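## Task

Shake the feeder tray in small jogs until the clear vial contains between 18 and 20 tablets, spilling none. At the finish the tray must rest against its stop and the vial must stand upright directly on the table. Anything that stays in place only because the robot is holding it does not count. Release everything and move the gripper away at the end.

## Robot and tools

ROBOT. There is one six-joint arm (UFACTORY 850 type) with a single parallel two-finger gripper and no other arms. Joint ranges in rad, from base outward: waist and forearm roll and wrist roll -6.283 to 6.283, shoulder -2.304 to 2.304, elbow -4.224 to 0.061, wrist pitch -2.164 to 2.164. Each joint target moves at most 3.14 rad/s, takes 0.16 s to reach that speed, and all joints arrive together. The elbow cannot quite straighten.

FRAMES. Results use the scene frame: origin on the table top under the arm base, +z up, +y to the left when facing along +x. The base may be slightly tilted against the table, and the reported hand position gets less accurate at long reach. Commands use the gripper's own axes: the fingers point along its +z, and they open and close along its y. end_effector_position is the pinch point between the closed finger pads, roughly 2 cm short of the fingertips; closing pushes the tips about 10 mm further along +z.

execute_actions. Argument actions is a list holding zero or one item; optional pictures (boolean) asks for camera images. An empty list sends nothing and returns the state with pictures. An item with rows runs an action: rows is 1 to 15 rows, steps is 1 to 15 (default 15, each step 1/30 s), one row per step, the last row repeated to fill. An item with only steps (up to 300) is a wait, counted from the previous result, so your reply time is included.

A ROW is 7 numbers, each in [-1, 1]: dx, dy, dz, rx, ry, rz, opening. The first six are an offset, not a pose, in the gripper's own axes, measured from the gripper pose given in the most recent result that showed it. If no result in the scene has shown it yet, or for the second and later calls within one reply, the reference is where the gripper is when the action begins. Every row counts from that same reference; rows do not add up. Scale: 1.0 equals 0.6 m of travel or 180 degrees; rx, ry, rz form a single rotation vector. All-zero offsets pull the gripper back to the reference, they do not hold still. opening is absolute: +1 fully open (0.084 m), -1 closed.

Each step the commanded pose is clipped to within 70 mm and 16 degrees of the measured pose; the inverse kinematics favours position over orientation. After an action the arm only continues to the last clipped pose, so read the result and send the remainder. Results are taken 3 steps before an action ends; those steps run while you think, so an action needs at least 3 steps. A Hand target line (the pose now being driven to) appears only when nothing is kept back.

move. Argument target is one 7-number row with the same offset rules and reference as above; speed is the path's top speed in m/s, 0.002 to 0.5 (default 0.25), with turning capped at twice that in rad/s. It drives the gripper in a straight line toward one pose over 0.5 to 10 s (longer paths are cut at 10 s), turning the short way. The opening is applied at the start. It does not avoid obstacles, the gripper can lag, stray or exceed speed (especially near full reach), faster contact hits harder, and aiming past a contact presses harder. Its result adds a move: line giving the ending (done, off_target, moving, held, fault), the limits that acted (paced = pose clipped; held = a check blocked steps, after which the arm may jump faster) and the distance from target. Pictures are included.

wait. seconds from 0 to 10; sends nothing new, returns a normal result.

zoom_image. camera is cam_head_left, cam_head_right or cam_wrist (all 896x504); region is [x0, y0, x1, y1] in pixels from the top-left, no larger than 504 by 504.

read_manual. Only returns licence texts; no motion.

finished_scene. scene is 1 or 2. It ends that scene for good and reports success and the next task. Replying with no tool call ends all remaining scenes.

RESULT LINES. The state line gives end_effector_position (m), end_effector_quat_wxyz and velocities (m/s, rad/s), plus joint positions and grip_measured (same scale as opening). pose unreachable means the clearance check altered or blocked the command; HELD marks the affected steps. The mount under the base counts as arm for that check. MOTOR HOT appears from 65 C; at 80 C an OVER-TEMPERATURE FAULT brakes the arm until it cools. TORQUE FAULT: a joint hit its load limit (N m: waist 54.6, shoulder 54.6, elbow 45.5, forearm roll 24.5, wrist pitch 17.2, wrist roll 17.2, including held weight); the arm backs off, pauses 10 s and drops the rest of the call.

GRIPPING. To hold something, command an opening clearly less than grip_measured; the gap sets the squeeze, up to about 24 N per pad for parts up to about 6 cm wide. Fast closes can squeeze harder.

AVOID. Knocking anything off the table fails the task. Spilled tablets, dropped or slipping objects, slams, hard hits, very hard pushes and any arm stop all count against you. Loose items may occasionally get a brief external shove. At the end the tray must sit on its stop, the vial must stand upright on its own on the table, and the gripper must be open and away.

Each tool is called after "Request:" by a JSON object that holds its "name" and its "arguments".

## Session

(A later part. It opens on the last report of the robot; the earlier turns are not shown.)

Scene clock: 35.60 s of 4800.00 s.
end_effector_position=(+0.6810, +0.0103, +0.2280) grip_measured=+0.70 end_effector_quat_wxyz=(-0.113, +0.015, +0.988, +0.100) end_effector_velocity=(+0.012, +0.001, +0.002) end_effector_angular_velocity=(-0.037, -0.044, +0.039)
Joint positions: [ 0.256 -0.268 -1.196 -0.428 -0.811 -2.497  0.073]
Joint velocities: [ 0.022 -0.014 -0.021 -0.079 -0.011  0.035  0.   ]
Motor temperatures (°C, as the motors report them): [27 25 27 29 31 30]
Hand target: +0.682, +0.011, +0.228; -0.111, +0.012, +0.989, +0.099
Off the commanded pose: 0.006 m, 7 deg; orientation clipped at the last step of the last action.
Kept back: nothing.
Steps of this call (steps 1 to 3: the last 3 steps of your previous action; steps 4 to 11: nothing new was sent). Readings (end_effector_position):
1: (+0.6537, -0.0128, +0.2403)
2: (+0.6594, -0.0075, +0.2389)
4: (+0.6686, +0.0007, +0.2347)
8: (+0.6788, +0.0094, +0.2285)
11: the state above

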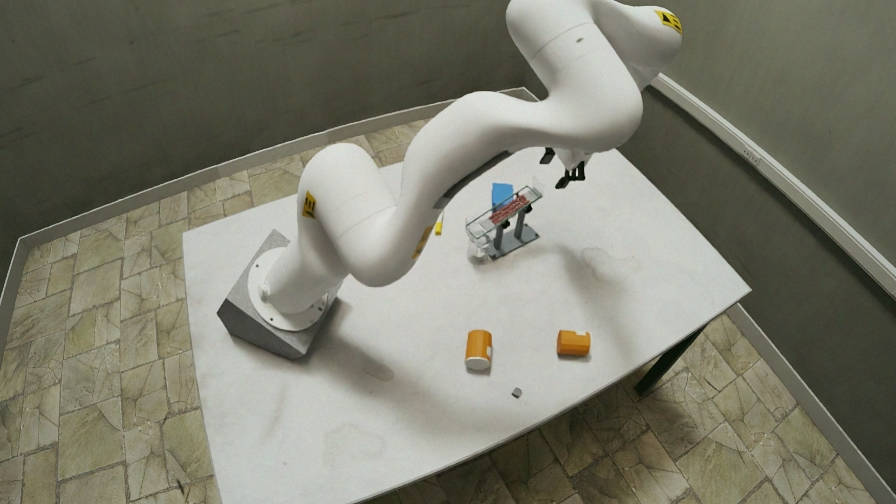

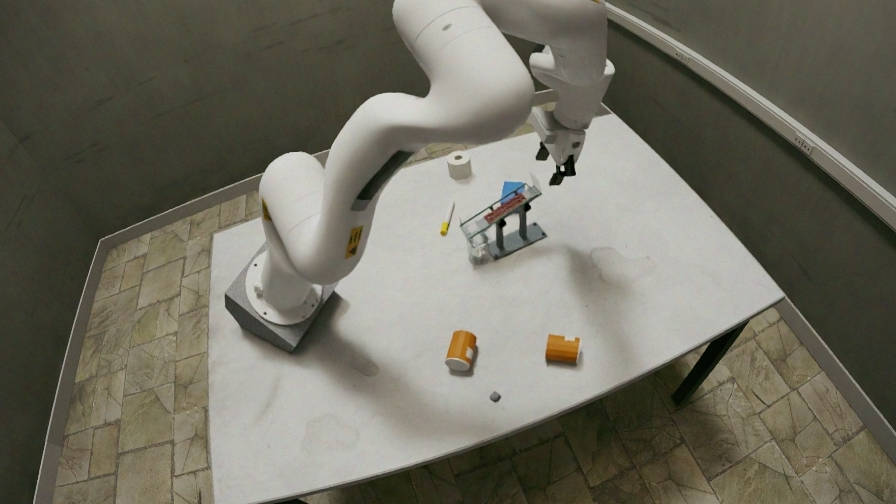

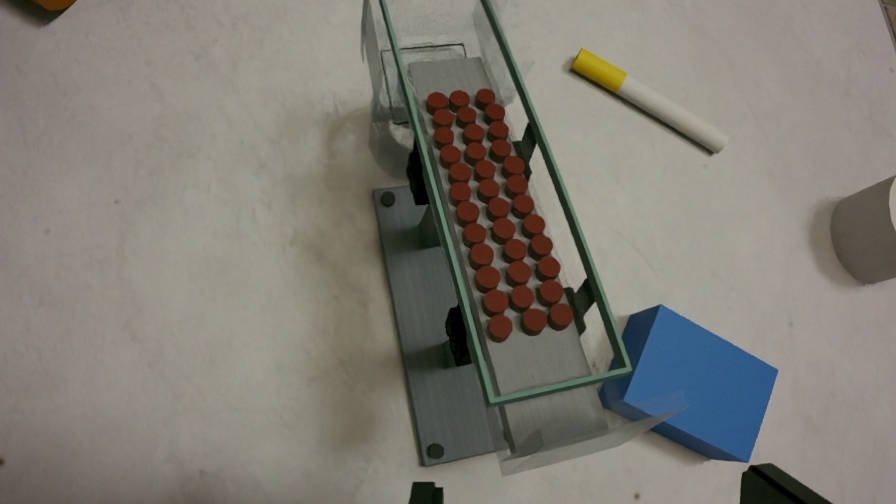

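Request:
{"name": "execute_actions", "arguments": {"actions": [{"rows": [[0.0011,0.0009,0.0004,0.0022,0,-0.0015,0.75],[0.0041,0.0035,0.0017,0.0088,-0.0001,-0.0059,0.8],[0.0089,0.0076,0.0036,0.0187,-0.0003,-0.0126,0.8],[0.0146,0.0125,0.0060,0.0309,-0.0004,-0.0209,0.8],[0.0205,0.0175,0.0101,0.0440,-0.0006,-0.0296,0.8],[0.0252,0.0215,0.0169,0.0562,-0.0008,-0.0379,0.8],[0.0283,0.0241,0.0256,0.0661,-0.0009,-0.0446,0.8],[0.0294,0.0251,0.0351,0.0727,-0.0010,-0.0490,0.8],[0.0284,0.0242,0.0444,0.0749,-0.0010,-0.0505,0.75],[0.0264,0.0225,0.0527,0.0749,-0.0010,-0.0505,0.68],[0.0248,0.0211,0.0595,0.0749,-0.0010,-0.0505,0.6],[0.0238,0.0202,0.0639,0.0749,-0.0010,-0.0505,0.5],[0.0234,0.0199,0.0655,0.0749,-0.0010,-0.0505,0.4],[0.0234,0.0199,0.0655,0.0749,-0.0010,-0.0505,0.32],[0.0234,0.0199,0.0655,0.0749,-0.0010,-0.0505,0.25]], "steps": 15}]}}

Request:
{"name": "wait", "arguments": {"seconds": 0.25}}

Scene clock: 37.83 s of 4800.00 s.
end_effector_position=(+0.6634, +0.0280, +0.2140) grip_measured=+0.65 end_effector_quat_wxyz=(-0.105, -0.067, +0.992, +0.013) end_effector_velocity=(-0.060, +0.041, -0.149) end_effector_angular_velocity=(-0.413, -0.041, +0.390)
Joint positions: [ 0.351 -0.334 -1.182 -0.654 -0.903 -2.374  0.071]
Joint velocities: [ 0.114 -0.323  0.085 -0.594 -0.088  0.368 -0.082]
Motor temperatures (°C, as the motors report them): [27 25 27 29 31 30]
Steps of this call (steps 1 to 55: nothing new was sent; steps 56 to 67: the first 12 steps of this action). Readings (end_effector_position):
56: (+0.6817, +0.0108, +0.2280)
57: (+0.6815, +0.0108, +0.2280)
59: (+0.6801, +0.0115, +0.2282)
63: (+0.6726, +0.0189, +0.2271)
67: the state above

Scene clock: 38.20 s of 4800.00 s.
end_effector_position=(+0.6592, +0.0302, +0.1966) grip_measured=+0.24 end_effector_quat_wxyz=(-0.104, -0.077, +0.992, -0.006) end_effector_velocity=(-0.001, +0.001, -0.002) end_effector_angular_velocity=(-0.005, -0.000, +0.004)
Joint positions: [ 0.354 -0.368 -1.176 -0.709 -0.904 -2.333  0.054]
Joint velocities: [ 0.001 -0.005  0.001 -0.007 -0.     0.006 -0.002]
Motor temperatures (°C, as the motors report them): [27 25 27 29 31 30]
Hand target: +0.659, +0.030, +0.196; -0.104, -0.077, +0.992, -0.007
Off the commanded pose: 0.001 m, 0 deg.
Kept back: nothing.
Steps of this call (steps 1 to 3: the last 3 steps of your previous action; steps 4 to 11: nothing new was sent). Readings (end_effector_position):
1: (+0.6616, +0.0290, +0.2090)
2: (+0.6602, +0.0296, +0.2046)
4: (+0.6590, +0.0299, +0.1993)
8: (+0.6592, +0.0301, +0.1969)
11: the state above

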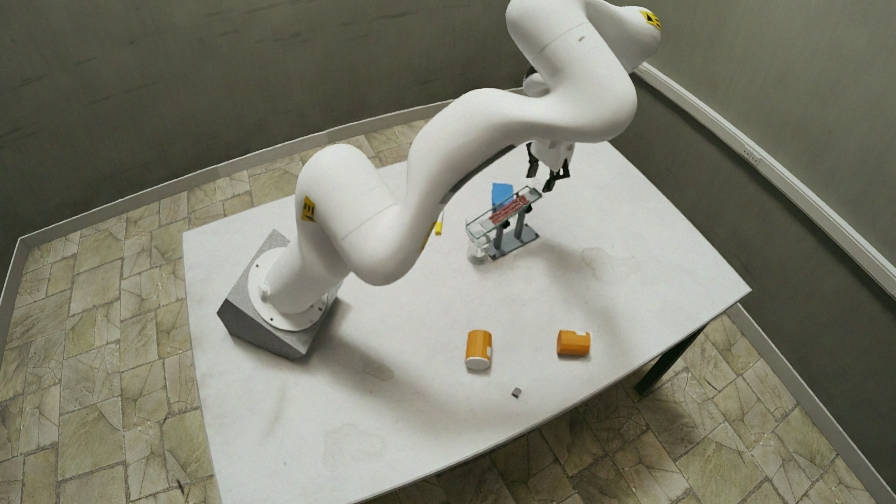

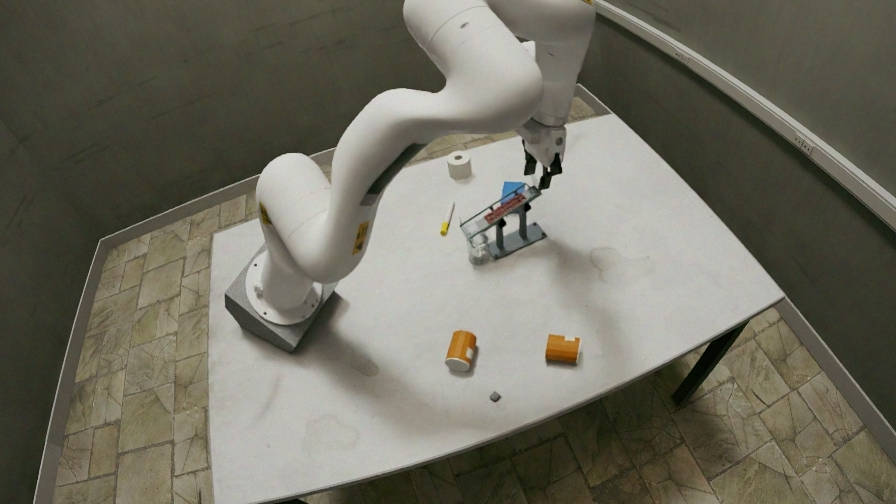

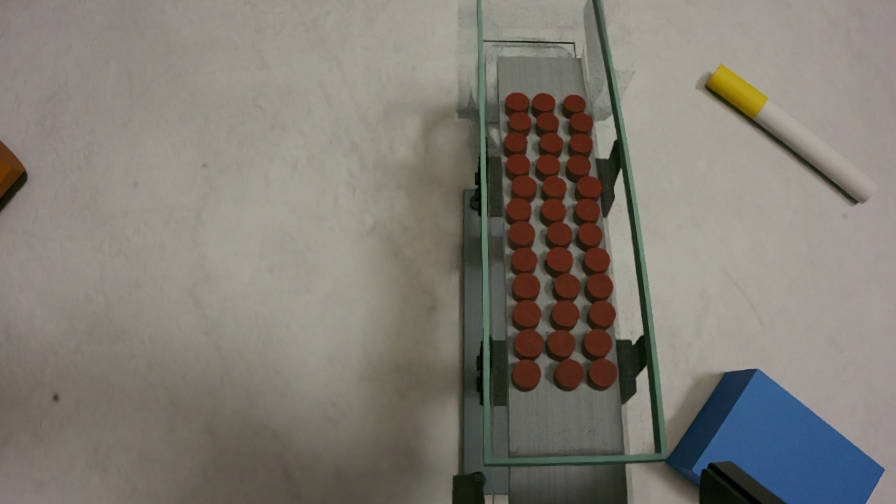

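Request:
{"name": "zoom_image", "arguments": {"camera": "cam_wrist", "region": [430, 400, 750, 504]}}

Request:
{"name": "zoom_image", "arguments": {"camera": "cam_head_right", "region": [490, 140, 590, 230]}}

Region (430, 400, 750, 504) of cam_wrist's 896x504 image, scaled by 1.575, with more detail than that image has; it fills the top 164 rows of this view, and the rest is white.

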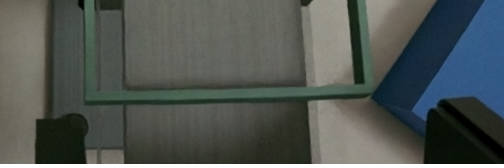

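Region (490, 140, 590, 230) of cam_head_right's 896x504 image, scaled by 5.040, with more detail than that image has; it fills the top 454 rows of this view, and the rest is white.

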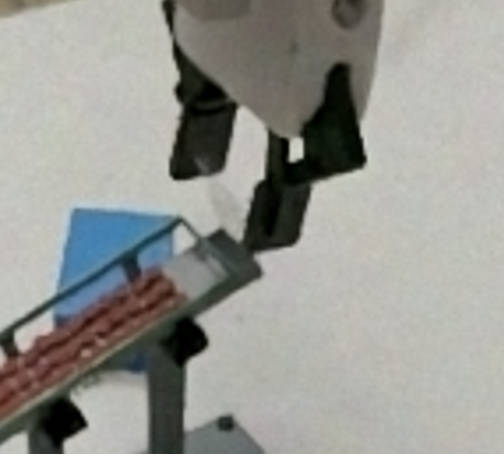

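Request:
{"name": "execute_actions", "arguments": {"actions": [{"rows": [[0,-0.0006,0,0,0,0,0.17],[0,-0.0012,0,0,0,0,0.11],[0,-0.0012,0,0,0,0,0.06],[0,-0.0012,0,0,0,0,0.02],[0,-0.0012,0,0,0,0,-0.02],[0,-0.0012,0,0,0,0,-0.07],[0,-0.0012,0,0,0,0,-0.14],[0,-0.0012,0,0,0,0,-0.22],[0,-0.0012,0,0,0,0,-0.3],[0,-0.0012,0,0,0,0,-0.3]], "steps": 10}]}}

Request:
{"name": "execute_actions", "arguments": {"actions": [{"rows": [[0.0179,0,0.0095,0,0,0,-0.3],[0.0179,0,0.0095,0,0,0,-0.3],[0.0179,0,0.0095,0,0,0,-0.3],[0.0019,0,0.0010,0,0,0,-0.3],[0.0019,0,0.0010,0,0,0,-0.3],[0.0019,0,0.0010,0,0,0,-0.3],[0.0019,0,0.0010,0,0,0,-0.3],[0.0019,0,0.0010,0,0,0,-0.3],[0.0179,0,0.0095,0,0,0,-0.3],[0.0179,0,0.0095,0,0,0,-0.3],[0.0179,0,0.0095,0,0,0,-0.3],[0.0019,0,0.0010,0,0,0,-0.3]], "steps": 15}]}}

Request:
{"name": "wait", "arguments": {"seconds": 0.25}}

Scene clock: 39.50 s of 4800.00 s.
end_effector_position=(+0.6594, +0.0292, +0.1967) grip_measured=-0.01 end_effector_quat_wxyz=(-0.104, -0.077, +0.992, -0.007) end_effector_velocity=(+0.004, -0.003, +0.003) end_effector_angular_velocity=(+0.004, -0.006, -0.010)
Joint positions: [ 0.352 -0.367 -1.176 -0.71  -0.905 -2.334  0.044]
Joint velocities: [-0.003  0.007 -0.005  0.003  0.001 -0.002 -0.001]
Motor temperatures (°C, as the motors report them): [27 25 27 29 31 30]
Steps of this call (steps 1 to 32: nothing new was sent; steps 33 to 39: the first 7 steps of this action). Readings (end_effector_position):
33: (+0.6590, +0.0303, +0.1962)
34: (+0.6590, +0.0303, +0.1963)
36: (+0.6592, +0.0299, +0.1964)
39: the state above

Scene clock: 40.00 s of 4800.00 s.
end_effector_position=(+0.6550, +0.0285, +0.1958) grip_measured=-0.01 end_effector_quat_wxyz=(-0.101, -0.076, +0.992, -0.005) end_effector_velocity=(-0.009, -0.004, +0.001) end_effector_angular_velocity=(+0.040, -0.068, -0.010)
Joint positions: [ 0.352 -0.356 -1.155 -0.718 -0.89  -2.322  0.044]
Joint velocities: [-0.003  0.067  0.093 -0.056  0.093  0.049  0.001]
Motor temperatures (°C, as the motors report them): [27 25 27 29 31 30]
Off your previous action's commanded pose: 0.000 m, 0 deg at its last step (step 3 of this call).
Steps of this call (steps 1 to 3: the last 3 steps of your previous action; steps 4 to 15: the first 12 steps of this action, its rows measured from where the robot was after step 3). Readings (end_effector_position):
3: (+0.6594, +0.0292, +0.1967)
4: (+0.6593, +0.0292, +0.1966)
5: (+0.6582, +0.0290, +0.1963)
7: (+0.6555, +0.0286, +0.1959)
11: (+0.6565, +0.0288, +0.1959)
15: the state above

Scene clock: 40.37 s of 4800.00 s.
end_effector_position=(+0.6566, +0.0288, +0.1958) grip_measured=-0.01 end_effector_quat_wxyz=(-0.106, -0.077, +0.991, -0.008) end_effector_velocity=(+0.007, +0.001, +0.002) end_effector_angular_velocity=(+0.008, -0.014, -0.004)
Joint positions: [ 0.352 -0.366 -1.169 -0.71  -0.905 -2.331  0.044]
Joint velocities: [-0.001  0.001 -0.011 -0.003  0.007 -0.002 -0.   ]
Motor temperatures (°C, as the motors report them): [27 25 27 29 31 30]
Hand target: +0.658, +0.029, +0.196; -0.104, -0.077, +0.992, -0.007
Off the commanded pose: 0.002 m, 0 deg.
Kept back: nothing.
Steps of this call (steps 1 to 3: the last 3 steps of your previous action; steps 4 to 11: nothing new was sent). Readings (end_effector_position):
1: (+0.6551, +0.0285, +0.1958)
2: (+0.6555, +0.0286, +0.1958)
4: (+0.6558, +0.0287, +0.1957)
8: (+0.6561, +0.0288, +0.1957)
11: the state above

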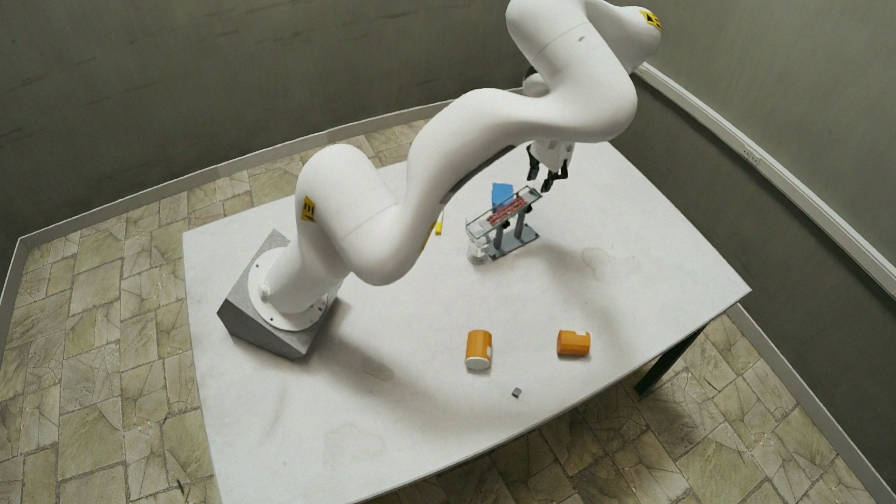

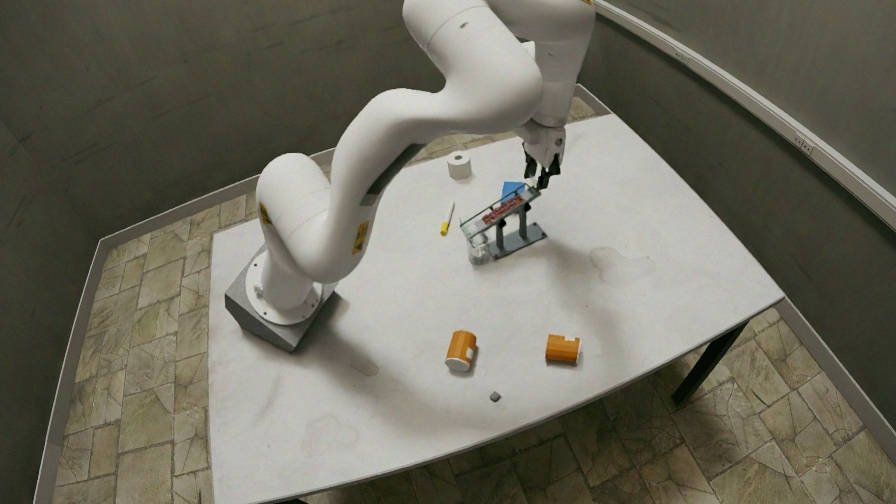

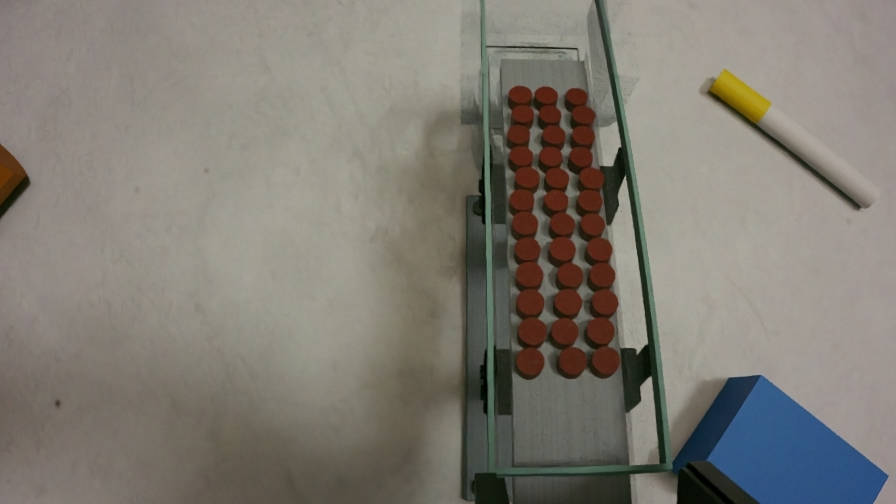

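Request:
{"name": "zoom_image", "arguments": {"camera": "cam_head_right", "region": [505, 150, 575, 215]}}

Request:
{"name": "zoom_image", "arguments": {"camera": "cam_wrist", "region": [450, 20, 650, 230]}}

Request:
{"name": "zoom_image", "arguments": {"camera": "cam_wrist", "region": [450, 330, 730, 504]}}

Region (505, 150, 575, 215) of cam_head_right's 896x504 image, scaled by 7.200, with more detail than that image has; it fills the top 468 rows of this view, and the rest is white.

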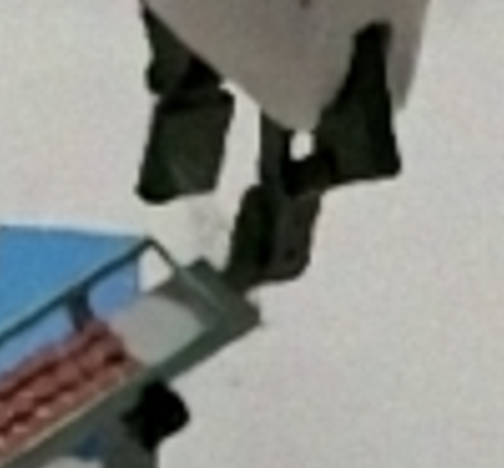

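Region (450, 20, 650, 230) of cam_wrist's 896x504 image, scaled by 2.400, with more detail than that image has; it fills the left 480 columns of this view, and the rest is white.

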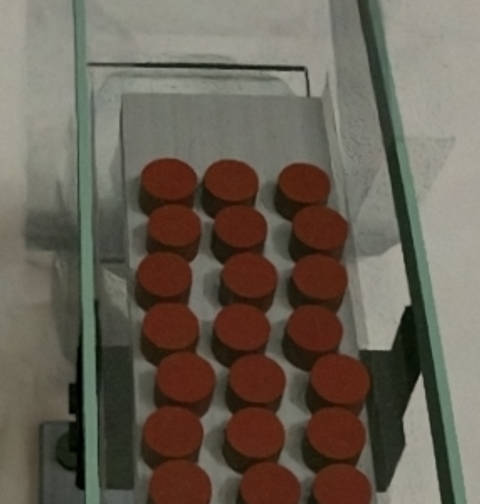

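Region (450, 330, 730, 504) of cam_wrist's 896x504 image, scaled by 1.800, with more detail than that image has; it fills the top 313 rows of this view, and the rest is white.

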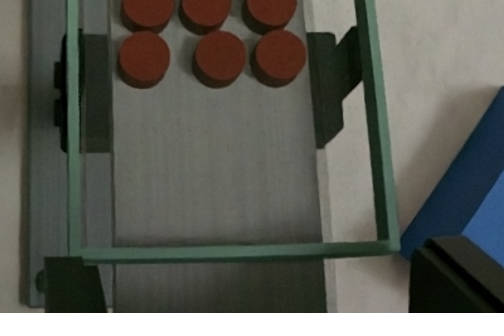

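Request:
{"name": "execute_actions", "arguments": {"actions": []}}

Scene clock: 43.03 s of 4800.00 s.
end_effector_position=(+0.6582, +0.0290, +0.1963) grip_measured=-0.01 end_effector_quat_wxyz=(-0.104, -0.077, +0.992, -0.007) end_effector_velocity=(-0.000, +0.000, -0.000) end_effector_angular_velocity=(+0.000, +0.000, -0.001)
Joint positions: [ 0.352 -0.365 -1.171 -0.711 -0.903 -2.331  0.044]
Joint velocities: [ 0.    -0.    -0.     0.001  0.     0.     0.   ]
Motor temperatures (°C, as the motors report them): [27 25 27 29 31 30]
Hand target: +0.658, +0.029, +0.196; -0.104, -0.077, +0.992, -0.007
Off the commanded pose: 0.000 m, 0 deg.
Kept back: nothing.
Steps of this call (steps 1 to 80: nothing new was sent). Readings (end_effector_position):
1: (+0.6568, +0.0288, +0.1959)
2: (+0.6571, +0.0289, +0.1959)
4: (+0.6574, +0.0289, +0.1960)
8: (+0.6578, +0.0289, +0.1962)
80: the state above

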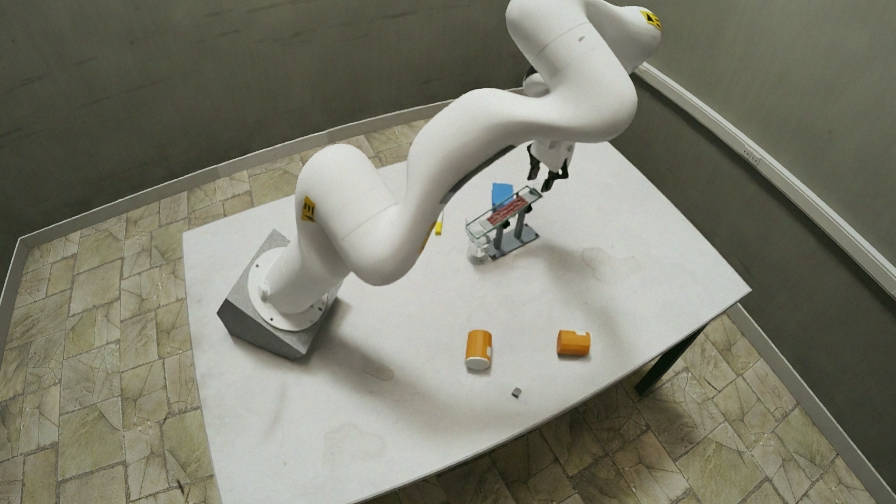

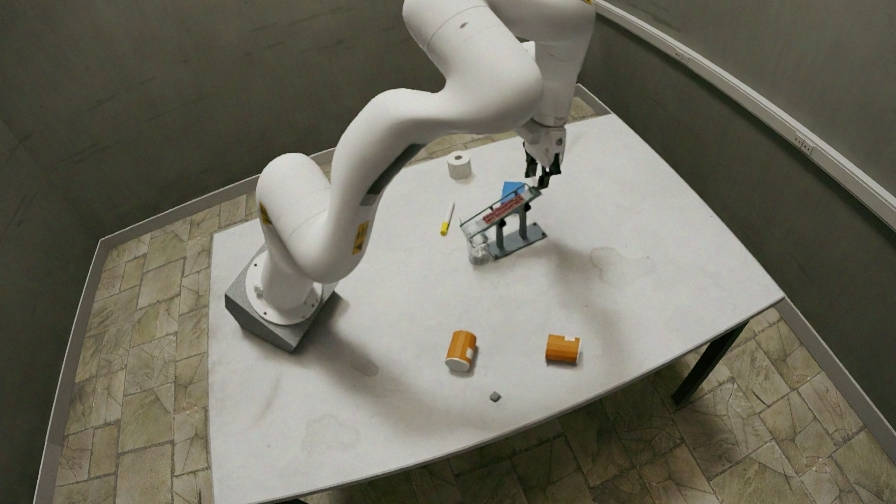

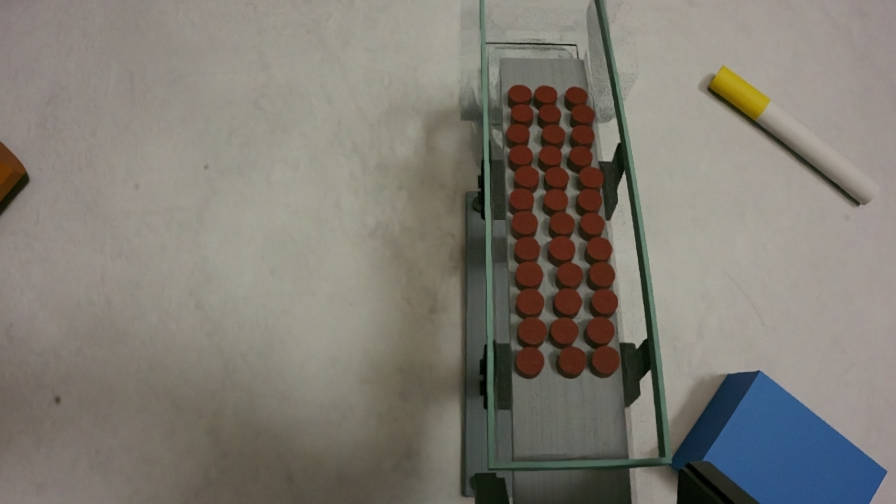

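Request:
{"name": "execute_actions", "arguments": {"actions": [{"rows": [[0.0157,0,0.0084,0,0,0,-0.3],[0.0157,0,0.0084,0,0,0,-0.3],[-0.0063,0,-0.0034,0,0,0,-0.3],[-0.0063,0,-0.0034,0,0,0,-0.3],[-0.0049,0,-0.0026,0,0,0,-0.3],[-0.0012,0,-0.0006,0,0,0,-0.3],[-0.0012,0,-0.0006,0,0,0,-0.3],[0.0157,0,0.0084,0,0,0,-0.3],[0.0157,0,0.0084,0,0,0,-0.3],[-0.0063,0,-0.0034,0,0,0,-0.3],[-0.0063,0,-0.0034,0,0,0,-0.3],[-0.0049,0,-0.0026,0,0,0,-0.3],[-0.0012,0,-0.0006,0,0,0,-0.3],[-0.0012,0,-0.0006,0,0,0,-0.3],[-0.0012,0,-0.0006,0,0,0,-0.3]], "steps": 15}]}}

Request:
{"name": "wait", "arguments": {"seconds": 0.15}}

Scene clock: 48.27 s of 4800.00 s.
end_effector_position=(+0.6565, +0.0287, +0.1959) grip_measured=-0.01 end_effector_quat_wxyz=(-0.104, -0.077, +0.992, -0.006) end_effector_velocity=(+0.023, +0.007, -0.001) end_effector_angular_velocity=(-0.050, +0.086, +0.024)
Joint positions: [ 0.352 -0.362 -1.165 -0.713 -0.899 -2.328  0.044]
Joint velocities: [ 0.001 -0.106 -0.157  0.078 -0.133 -0.09   0.   ]
Motor temperatures (°C, as the motors report them): [27 25 27 29 31 30]
Steps of this call (steps 1 to 90: nothing new was sent; then 1.83 s passed at rest; steps 91 to 102: the first 12 steps of this action). Readings (end_effector_position):
91: (+0.6581, +0.0290, +0.1963)
92: (+0.6570, +0.0289, +0.1960)
94: (+0.6557, +0.0286, +0.1959)
98: (+0.6584, +0.0291, +0.1964)
102: the state above

Scene clock: 48.53 s of 4800.00 s.
end_effector_position=(+0.6585, +0.0290, +0.1964) grip_measured=-0.01 end_effector_quat_wxyz=(-0.105, -0.077, +0.992, -0.007) end_effector_velocity=(+0.002, +0.000, +0.001) end_effector_angular_velocity=(+0.003, -0.006, -0.001)
Joint positions: [ 0.352 -0.366 -1.173 -0.71  -0.904 -2.333  0.044]
Joint velocities: [-0.     0.001 -0.001 -0.002  0.004  0.    -0.   ]
Motor temperatures (°C, as the motors report them): [27 25 27 29 31 30]
Hand target: +0.659, +0.029, +0.197; -0.104, -0.077, +0.992, -0.007
Off the commanded pose: 0.000 m, 0 deg.
Kept back: nothing.
Steps of this call (steps 1 to 3: the last 3 steps of your previous action; steps 4 to 8: nothing new was sent). Readings (end_effector_position):
1: (+0.6575, +0.0289, +0.1961)
2: (+0.6582, +0.0290, +0.1963)
4: (+0.6583, +0.0290, +0.1963)
8: the state above

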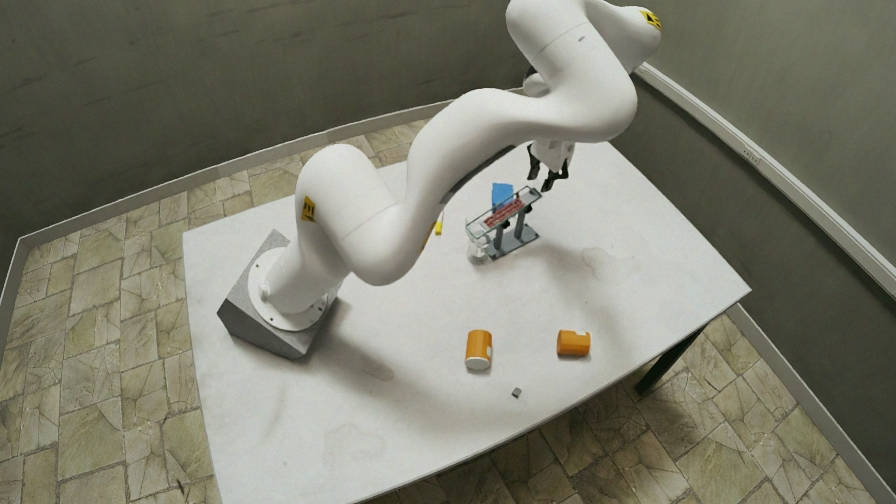

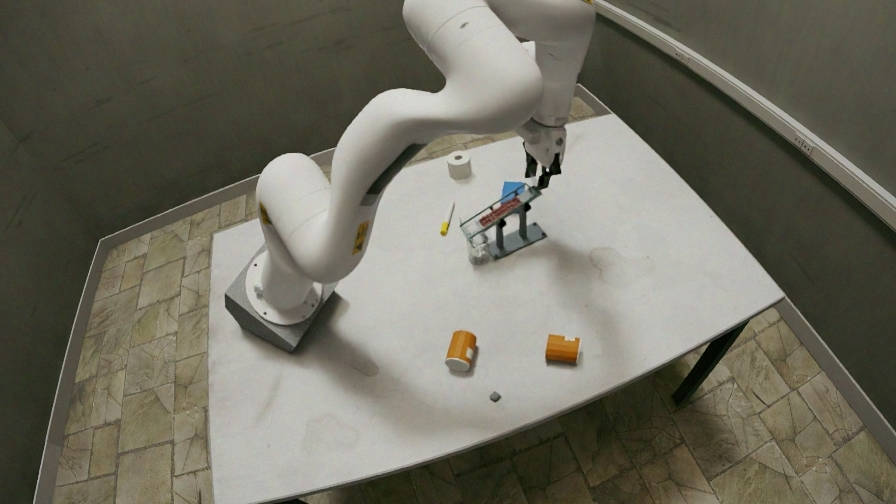

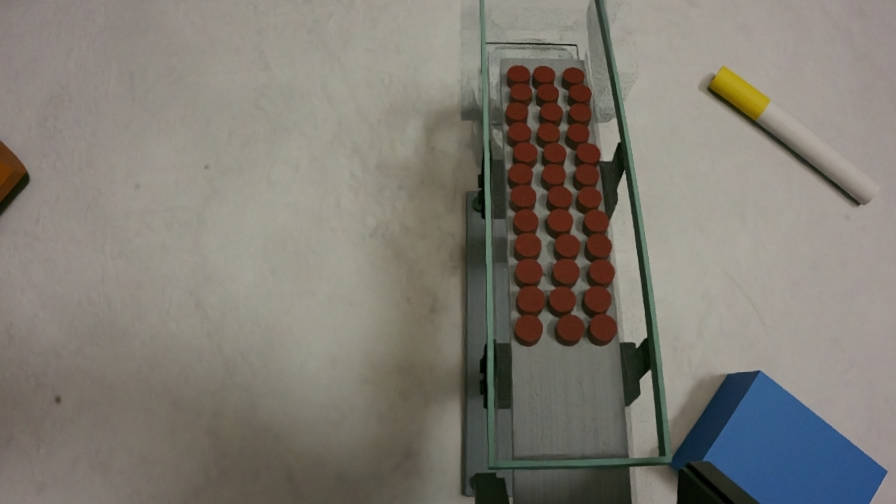

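Request:
{"name": "zoom_image", "arguments": {"camera": "cam_wrist", "region": [470, 30, 630, 240]}}

Region (470, 30, 630, 240) of cam_wrist's 896x504 image, scaled by 2.400, with more detail than that image has; it fills the left 384 columns of this view, and the rest is white.

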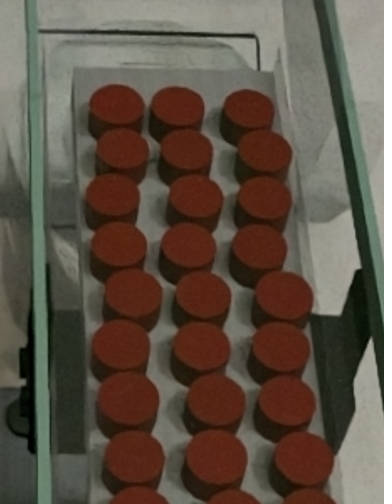

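Request:
{"name": "execute_actions", "arguments": {"actions": [{"rows": [[0.0162,0,0.0086,0,0,0,-0.3],[0.0162,0,0.0086,0,0,0,-0.3],[-0.0058,0,-0.0031,0,0,0,-0.3],[-0.0058,0,-0.0031,0,0,0,-0.3],[-0.0043,0,-0.0023,0,0,0,-0.3],[-0.0007,0,-0.0004,0,0,0,-0.3],[-0.0007,0,-0.0004,0,0,0,-0.3],[0.0162,0,0.0086,0,0,0,-0.3],[0.0162,0,0.0086,0,0,0,-0.3],[-0.0058,0,-0.0031,0,0,0,-0.3],[-0.0058,0,-0.0031,0,0,0,-0.3],[-0.0043,0,-0.0023,0,0,0,-0.3],[-0.0007,0,-0.0004,0,0,0,-0.3],[-0.0007,0,-0.0004,0,0,0,-0.3]], "steps": 14}]}}

Request:
{"name": "execute_actions", "arguments": {"actions": [{"rows": [[0.0157,0,0.0084,0,0,0,-0.3],[0.0157,0,0.0084,0,0,0,-0.3],[-0.0063,0,-0.0034,0,0,0,-0.3],[-0.0063,0,-0.0034,0,0,0,-0.3],[-0.0049,0,-0.0026,0,0,0,-0.3],[-0.0012,0,-0.0006,0,0,0,-0.3],[-0.0012,0,-0.0006,0,0,0,-0.3],[0.0157,0,0.0084,0,0,0,-0.3],[0.0157,0,0.0084,0,0,0,-0.3],[-0.0063,0,-0.0034,0,0,0,-0.3],[-0.0063,0,-0.0034,0,0,0,-0.3],[-0.0049,0,-0.0026,0,0,0,-0.3],[-0.0012,0,-0.0006,0,0,0,-0.3],[-0.0012,0,-0.0006,0,0,0,-0.3]], "steps": 14}]}}

Request:
{"name": "execute_actions", "arguments": {"actions": [{"rows": [[0.0157,0,0.0084,0,0,0,-0.3],[0.0157,0,0.0084,0,0,0,-0.3],[-0.0063,0,-0.0034,0,0,0,-0.3],[-0.0063,0,-0.0034,0,0,0,-0.3],[-0.0049,0,-0.0026,0,0,0,-0.3],[-0.0012,0,-0.0006,0,0,0,-0.3],[-0.0012,0,-0.0006,0,0,0,-0.3],[0.0157,0,0.0084,0,0,0,-0.3],[0.0157,0,0.0084,0,0,0,-0.3],[-0.0063,0,-0.0034,0,0,0,-0.3],[-0.0063,0,-0.0034,0,0,0,-0.3],[-0.0049,0,-0.0026,0,0,0,-0.3],[-0.0012,0,-0.0006,0,0,0,-0.3],[-0.0012,0,-0.0006,0,0,0,-0.3]], "steps": 14}], "pictures": true}}

Request:
{"name": "execute_actions", "arguments": {"actions": [{"rows": [[0.0157,0,0.0084,0,0,0,-0.3],[0.0157,0,0.0084,0,0,0,-0.3],[-0.0063,0,-0.0034,0,0,0,-0.3],[-0.0063,0,-0.0034,0,0,0,-0.3],[-0.0049,0,-0.0026,0,0,0,-0.3],[-0.0012,0,-0.0006,0,0,0,-0.3],[-0.0012,0,-0.0006,0,0,0,-0.3],[0.0157,0,0.0084,0,0,0,-0.3],[0.0157,0,0.0084,0,0,0,-0.3],[-0.0063,0,-0.0034,0,0,0,-0.3],[-0.0063,0,-0.0034,0,0,0,-0.3],[-0.0049,0,-0.0026,0,0,0,-0.3],[-0.0012,0,-0.0006,0,0,0,-0.3],[-0.0012,0,-0.0006,0,0,0,-0.3]], "steps": 14}]}}

Request:
{"name": "wait", "arguments": {"seconds": 0.25}}

Scene clock: 50.17 s of 4800.00 s.
end_effector_position=(+0.6558, +0.0286, +0.1959) grip_measured=-0.01 end_effector_quat_wxyz=(-0.103, -0.076, +0.992, -0.006) end_effector_velocity=(+0.025, +0.002, +0.006) end_effector_angular_velocity=(+0.007, -0.012, +0.009)
Joint positions: [ 0.352 -0.36  -1.161 -0.715 -0.897 -2.327  0.044]
Joint velocities: [-0.003 -0.025 -0.069  0.013 -0.021 -0.043 -0.001]
Motor temperatures (°C, as the motors report them): [27 25 27 29 31 30]
Steps of this call (steps 1 to 38: nothing new was sent; steps 39 to 49: the first 11 steps of this action). Readings (end_effector_position):
39: (+0.6588, +0.0291, +0.1965)
40: (+0.6578, +0.0290, +0.1962)
42: (+0.6559, +0.0286, +0.1959)
46: (+0.6587, +0.0291, +0.1964)
49: the state above

Scene clock: 50.63 s of 4800.00 s.
end_effector_position=(+0.6558, +0.0286, +0.1958) grip_measured=-0.01 end_effector_quat_wxyz=(-0.104, -0.077, +0.992, -0.006) end_effector_velocity=(+0.025, +0.002, +0.007) end_effector_angular_velocity=(+0.008, -0.013, +0.008)
Joint positions: [ 0.352 -0.361 -1.162 -0.714 -0.898 -2.327  0.044]
Joint velocities: [-0.003 -0.024 -0.069  0.014 -0.021 -0.044 -0.001]
Motor temperatures (°C, as the motors report them): [27 25 27 29 31 30]
Off your previous action's commanded pose: 0.001 m, 0 deg at its last step (step 3 of this call).
Steps of this call (steps 1 to 3: the last 3 steps of your previous action; steps 4 to 14: the first 11 steps of this action, its rows measured from where the robot was after step 3). Readings (end_effector_position):
3: (+0.6585, +0.0291, +0.1963)
4: (+0.6585, +0.0291, +0.1963)
5: (+0.6574, +0.0289, +0.1960)
7: (+0.6558, +0.0286, +0.1958)
11: (+0.6586, +0.0291, +0.1963)
14: the state above

Scene clock: 51.10 s of 4800.00 s.
end_effector_position=(+0.6558, +0.0286, +0.1958) grip_measured=-0.01 end_effector_quat_wxyz=(-0.104, -0.077, +0.992, -0.007) end_effector_velocity=(+0.025, +0.002, +0.006) end_effector_angular_velocity=(+0.007, -0.013, +0.012)
Joint positions: [ 0.352 -0.362 -1.164 -0.713 -0.9   -2.328  0.044]
Joint velocities: [-0.003 -0.026 -0.069  0.011 -0.02  -0.044 -0.001]
Motor temperatures (°C, as the motors report them): [27 25 27 29 31 30]
Off your previous action's commanded pose: 0.001 m, 0 deg at its last step (step 3 of this call).
Steps of this call (steps 1 to 3: the last 3 steps of your previous action; steps 4 to 14: the first 11 steps of this action, its rows measured from where the robot was after step 3). Readings (end_effector_position):
3: (+0.6585, +0.0291, +0.1963)
4: (+0.6586, +0.0291, +0.1963)
5: (+0.6574, +0.0289, +0.1960)
7: (+0.6558, +0.0286, +0.1958)
11: (+0.6586, +0.0291, +0.1963)
14: the state above

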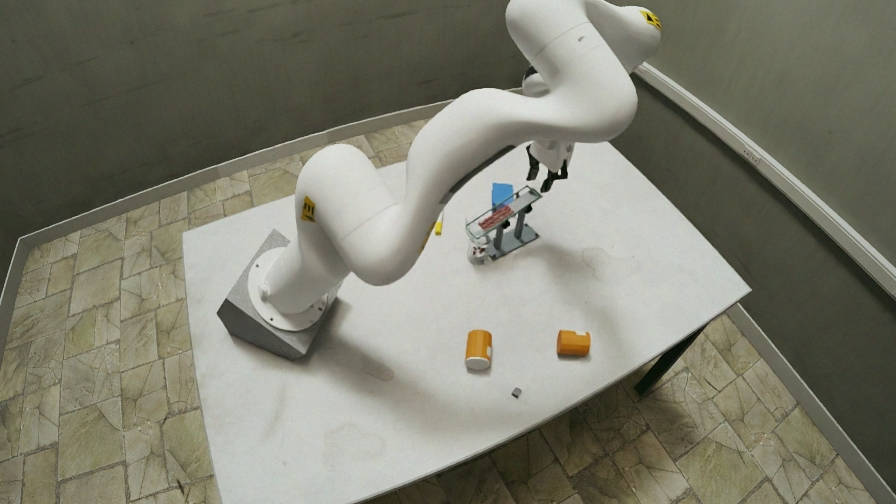

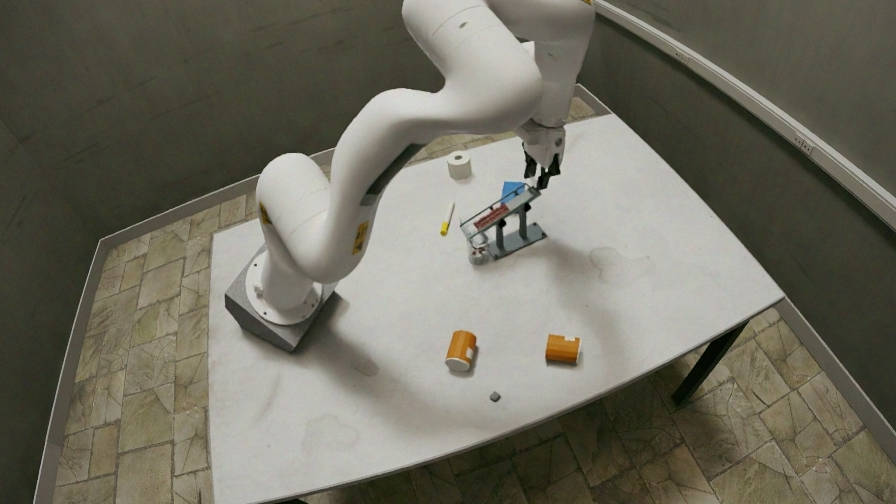

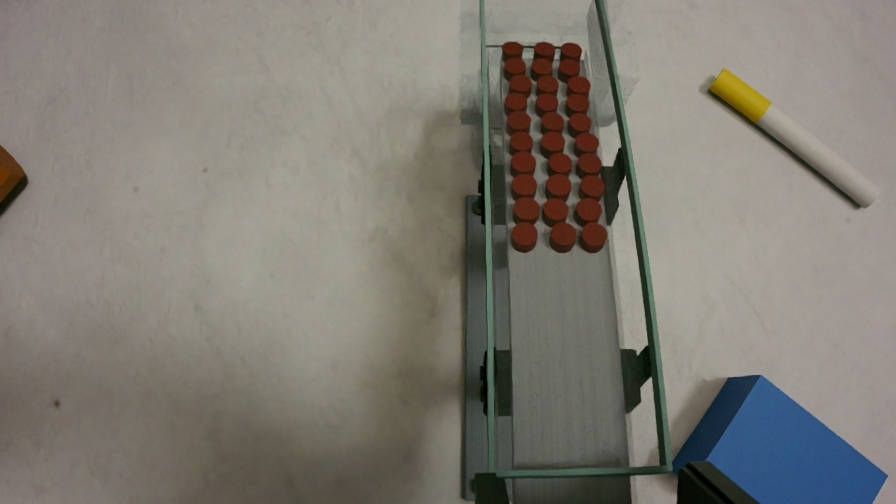

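Scene clock: 51.57 s of 4800.00 s.
end_effector_position=(+0.6558, +0.0286, +0.1957) grip_measured=-0.01 end_effector_quat_wxyz=(-0.105, -0.077, +0.991, -0.007) end_effector_velocity=(+0.025, +0.002, +0.006) end_effector_angular_velocity=(+0.008, -0.013, +0.010)
Joint positions: [ 0.352 -0.363 -1.165 -0.712 -0.901 -2.329  0.044]
Joint velocities: [-0.003 -0.025 -0.069  0.012 -0.02  -0.043 -0.001]
Motor temperatures (°C, as the motors report them): [27 25 27 29 31 30]
Off your previous action's commanded pose: 0.001 m, 0 deg at its last step (step 3 of this call).
Steps of this call (steps 1 to 3: the last 3 steps of your previous action; steps 4 to 14: the first 11 steps of this action, its rows measured from where the robot was after step 3). Readings (end_effector_position):
3: (+0.6585, +0.0291, +0.1963)
4: (+0.6586, +0.0291, +0.1963)
5: (+0.6575, +0.0289, +0.1960)
7: (+0.6558, +0.0286, +0.1958)
11: (+0.6587, +0.0291, +0.1962)
14: the state above

Scene clock: 51.93 s of 4800.00 s.
end_effector_position=(+0.6589, +0.0291, +0.1963) grip_measured=-0.01 end_effector_quat_wxyz=(-0.107, -0.077, +0.991, -0.008) end_effector_velocity=(+0.000, -0.000, +0.000) end_effector_angular_velocity=(+0.000, -0.001, -0.001)
Joint positions: [ 0.352 -0.37  -1.178 -0.707 -0.91  -2.336  0.044]
Joint velocities: [-0.     0.    -0.    -0.001  0.001  0.001 -0.   ]
Motor temperatures (°C, as the motors report them): [27 25 27 29 31 30]
Hand target: +0.659, +0.029, +0.196; -0.106, -0.077, +0.991, -0.008
Off the commanded pose: 0.000 m, 0 deg.
Kept back: nothing.
Steps of this call (steps 1 to 3: the last 3 steps of your previous action; steps 4 to 11: nothing new was sent). Readings (end_effector_position):
1: (+0.6567, +0.0288, +0.1958)
2: (+0.6578, +0.0290, +0.1960)
4: (+0.6587, +0.0291, +0.1963)
8: (+0.6588, +0.0291, +0.1963)
11: the state above

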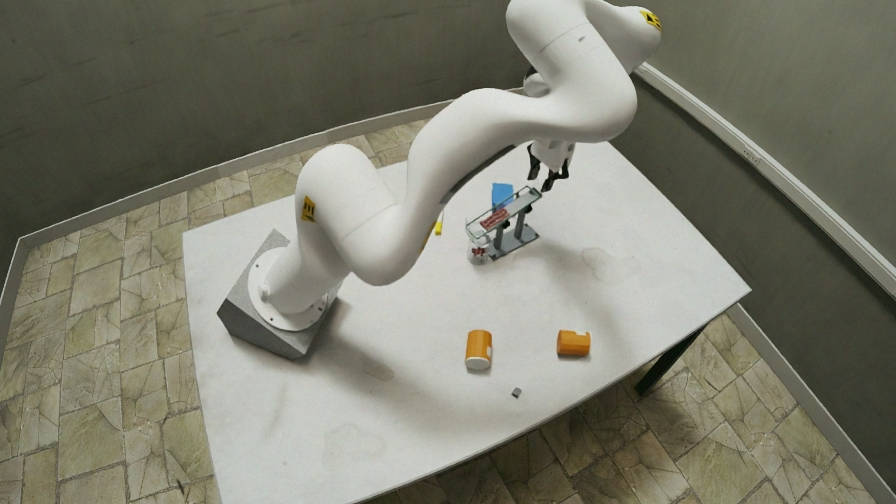

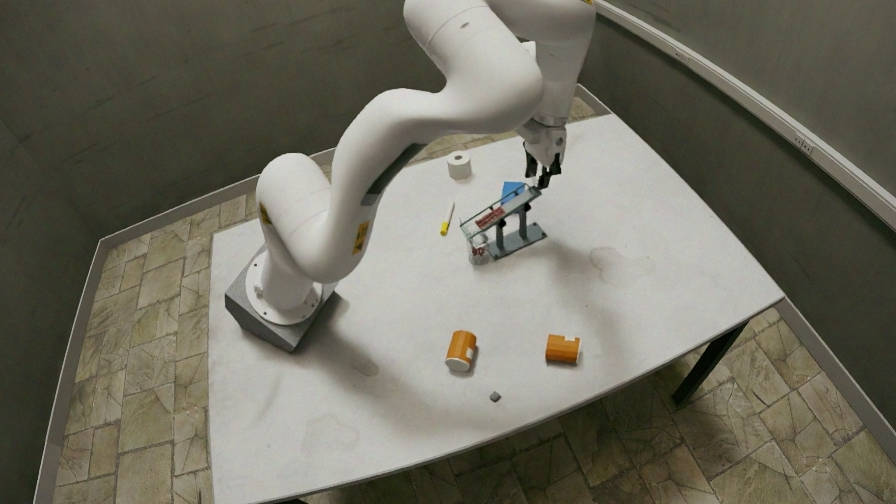

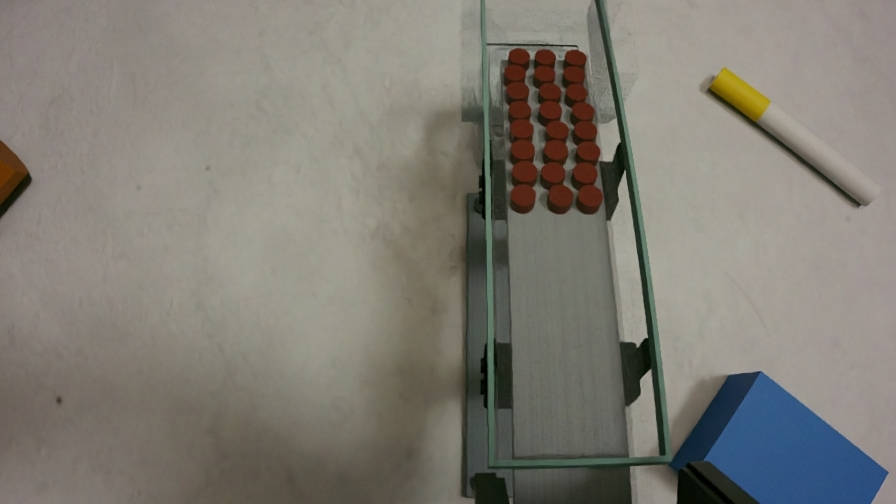

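Request:
{"name": "zoom_image", "arguments": {"camera": "cam_wrist", "region": [470, 20, 630, 230]}}

Request:
{"name": "zoom_image", "arguments": {"camera": "cam_head_left", "region": [440, 200, 530, 280]}}

Region (470, 20, 630, 230) of cam_wrist's 896x504 image, scaled by 2.400, with more detail than that image has; it fills the left 384 columns of this view, and the rest is white.

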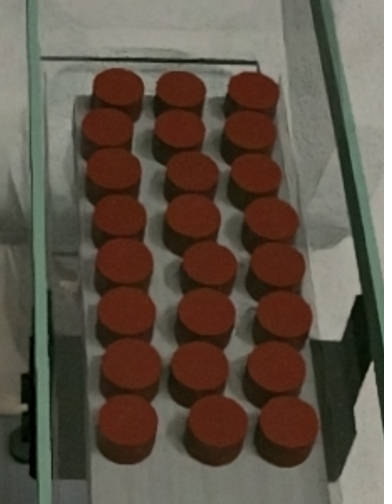

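Region (440, 200, 530, 280) of cam_head_left's 896x504 image, scaled by 5.600, with more detail than that image has.

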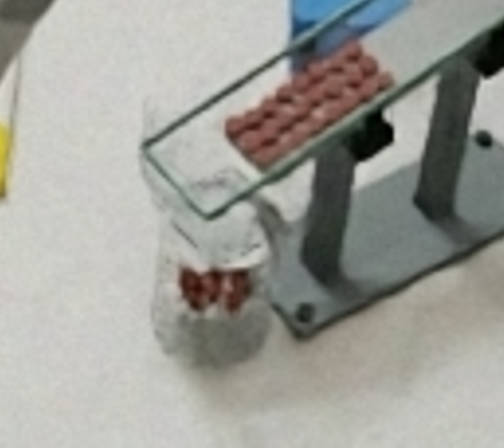

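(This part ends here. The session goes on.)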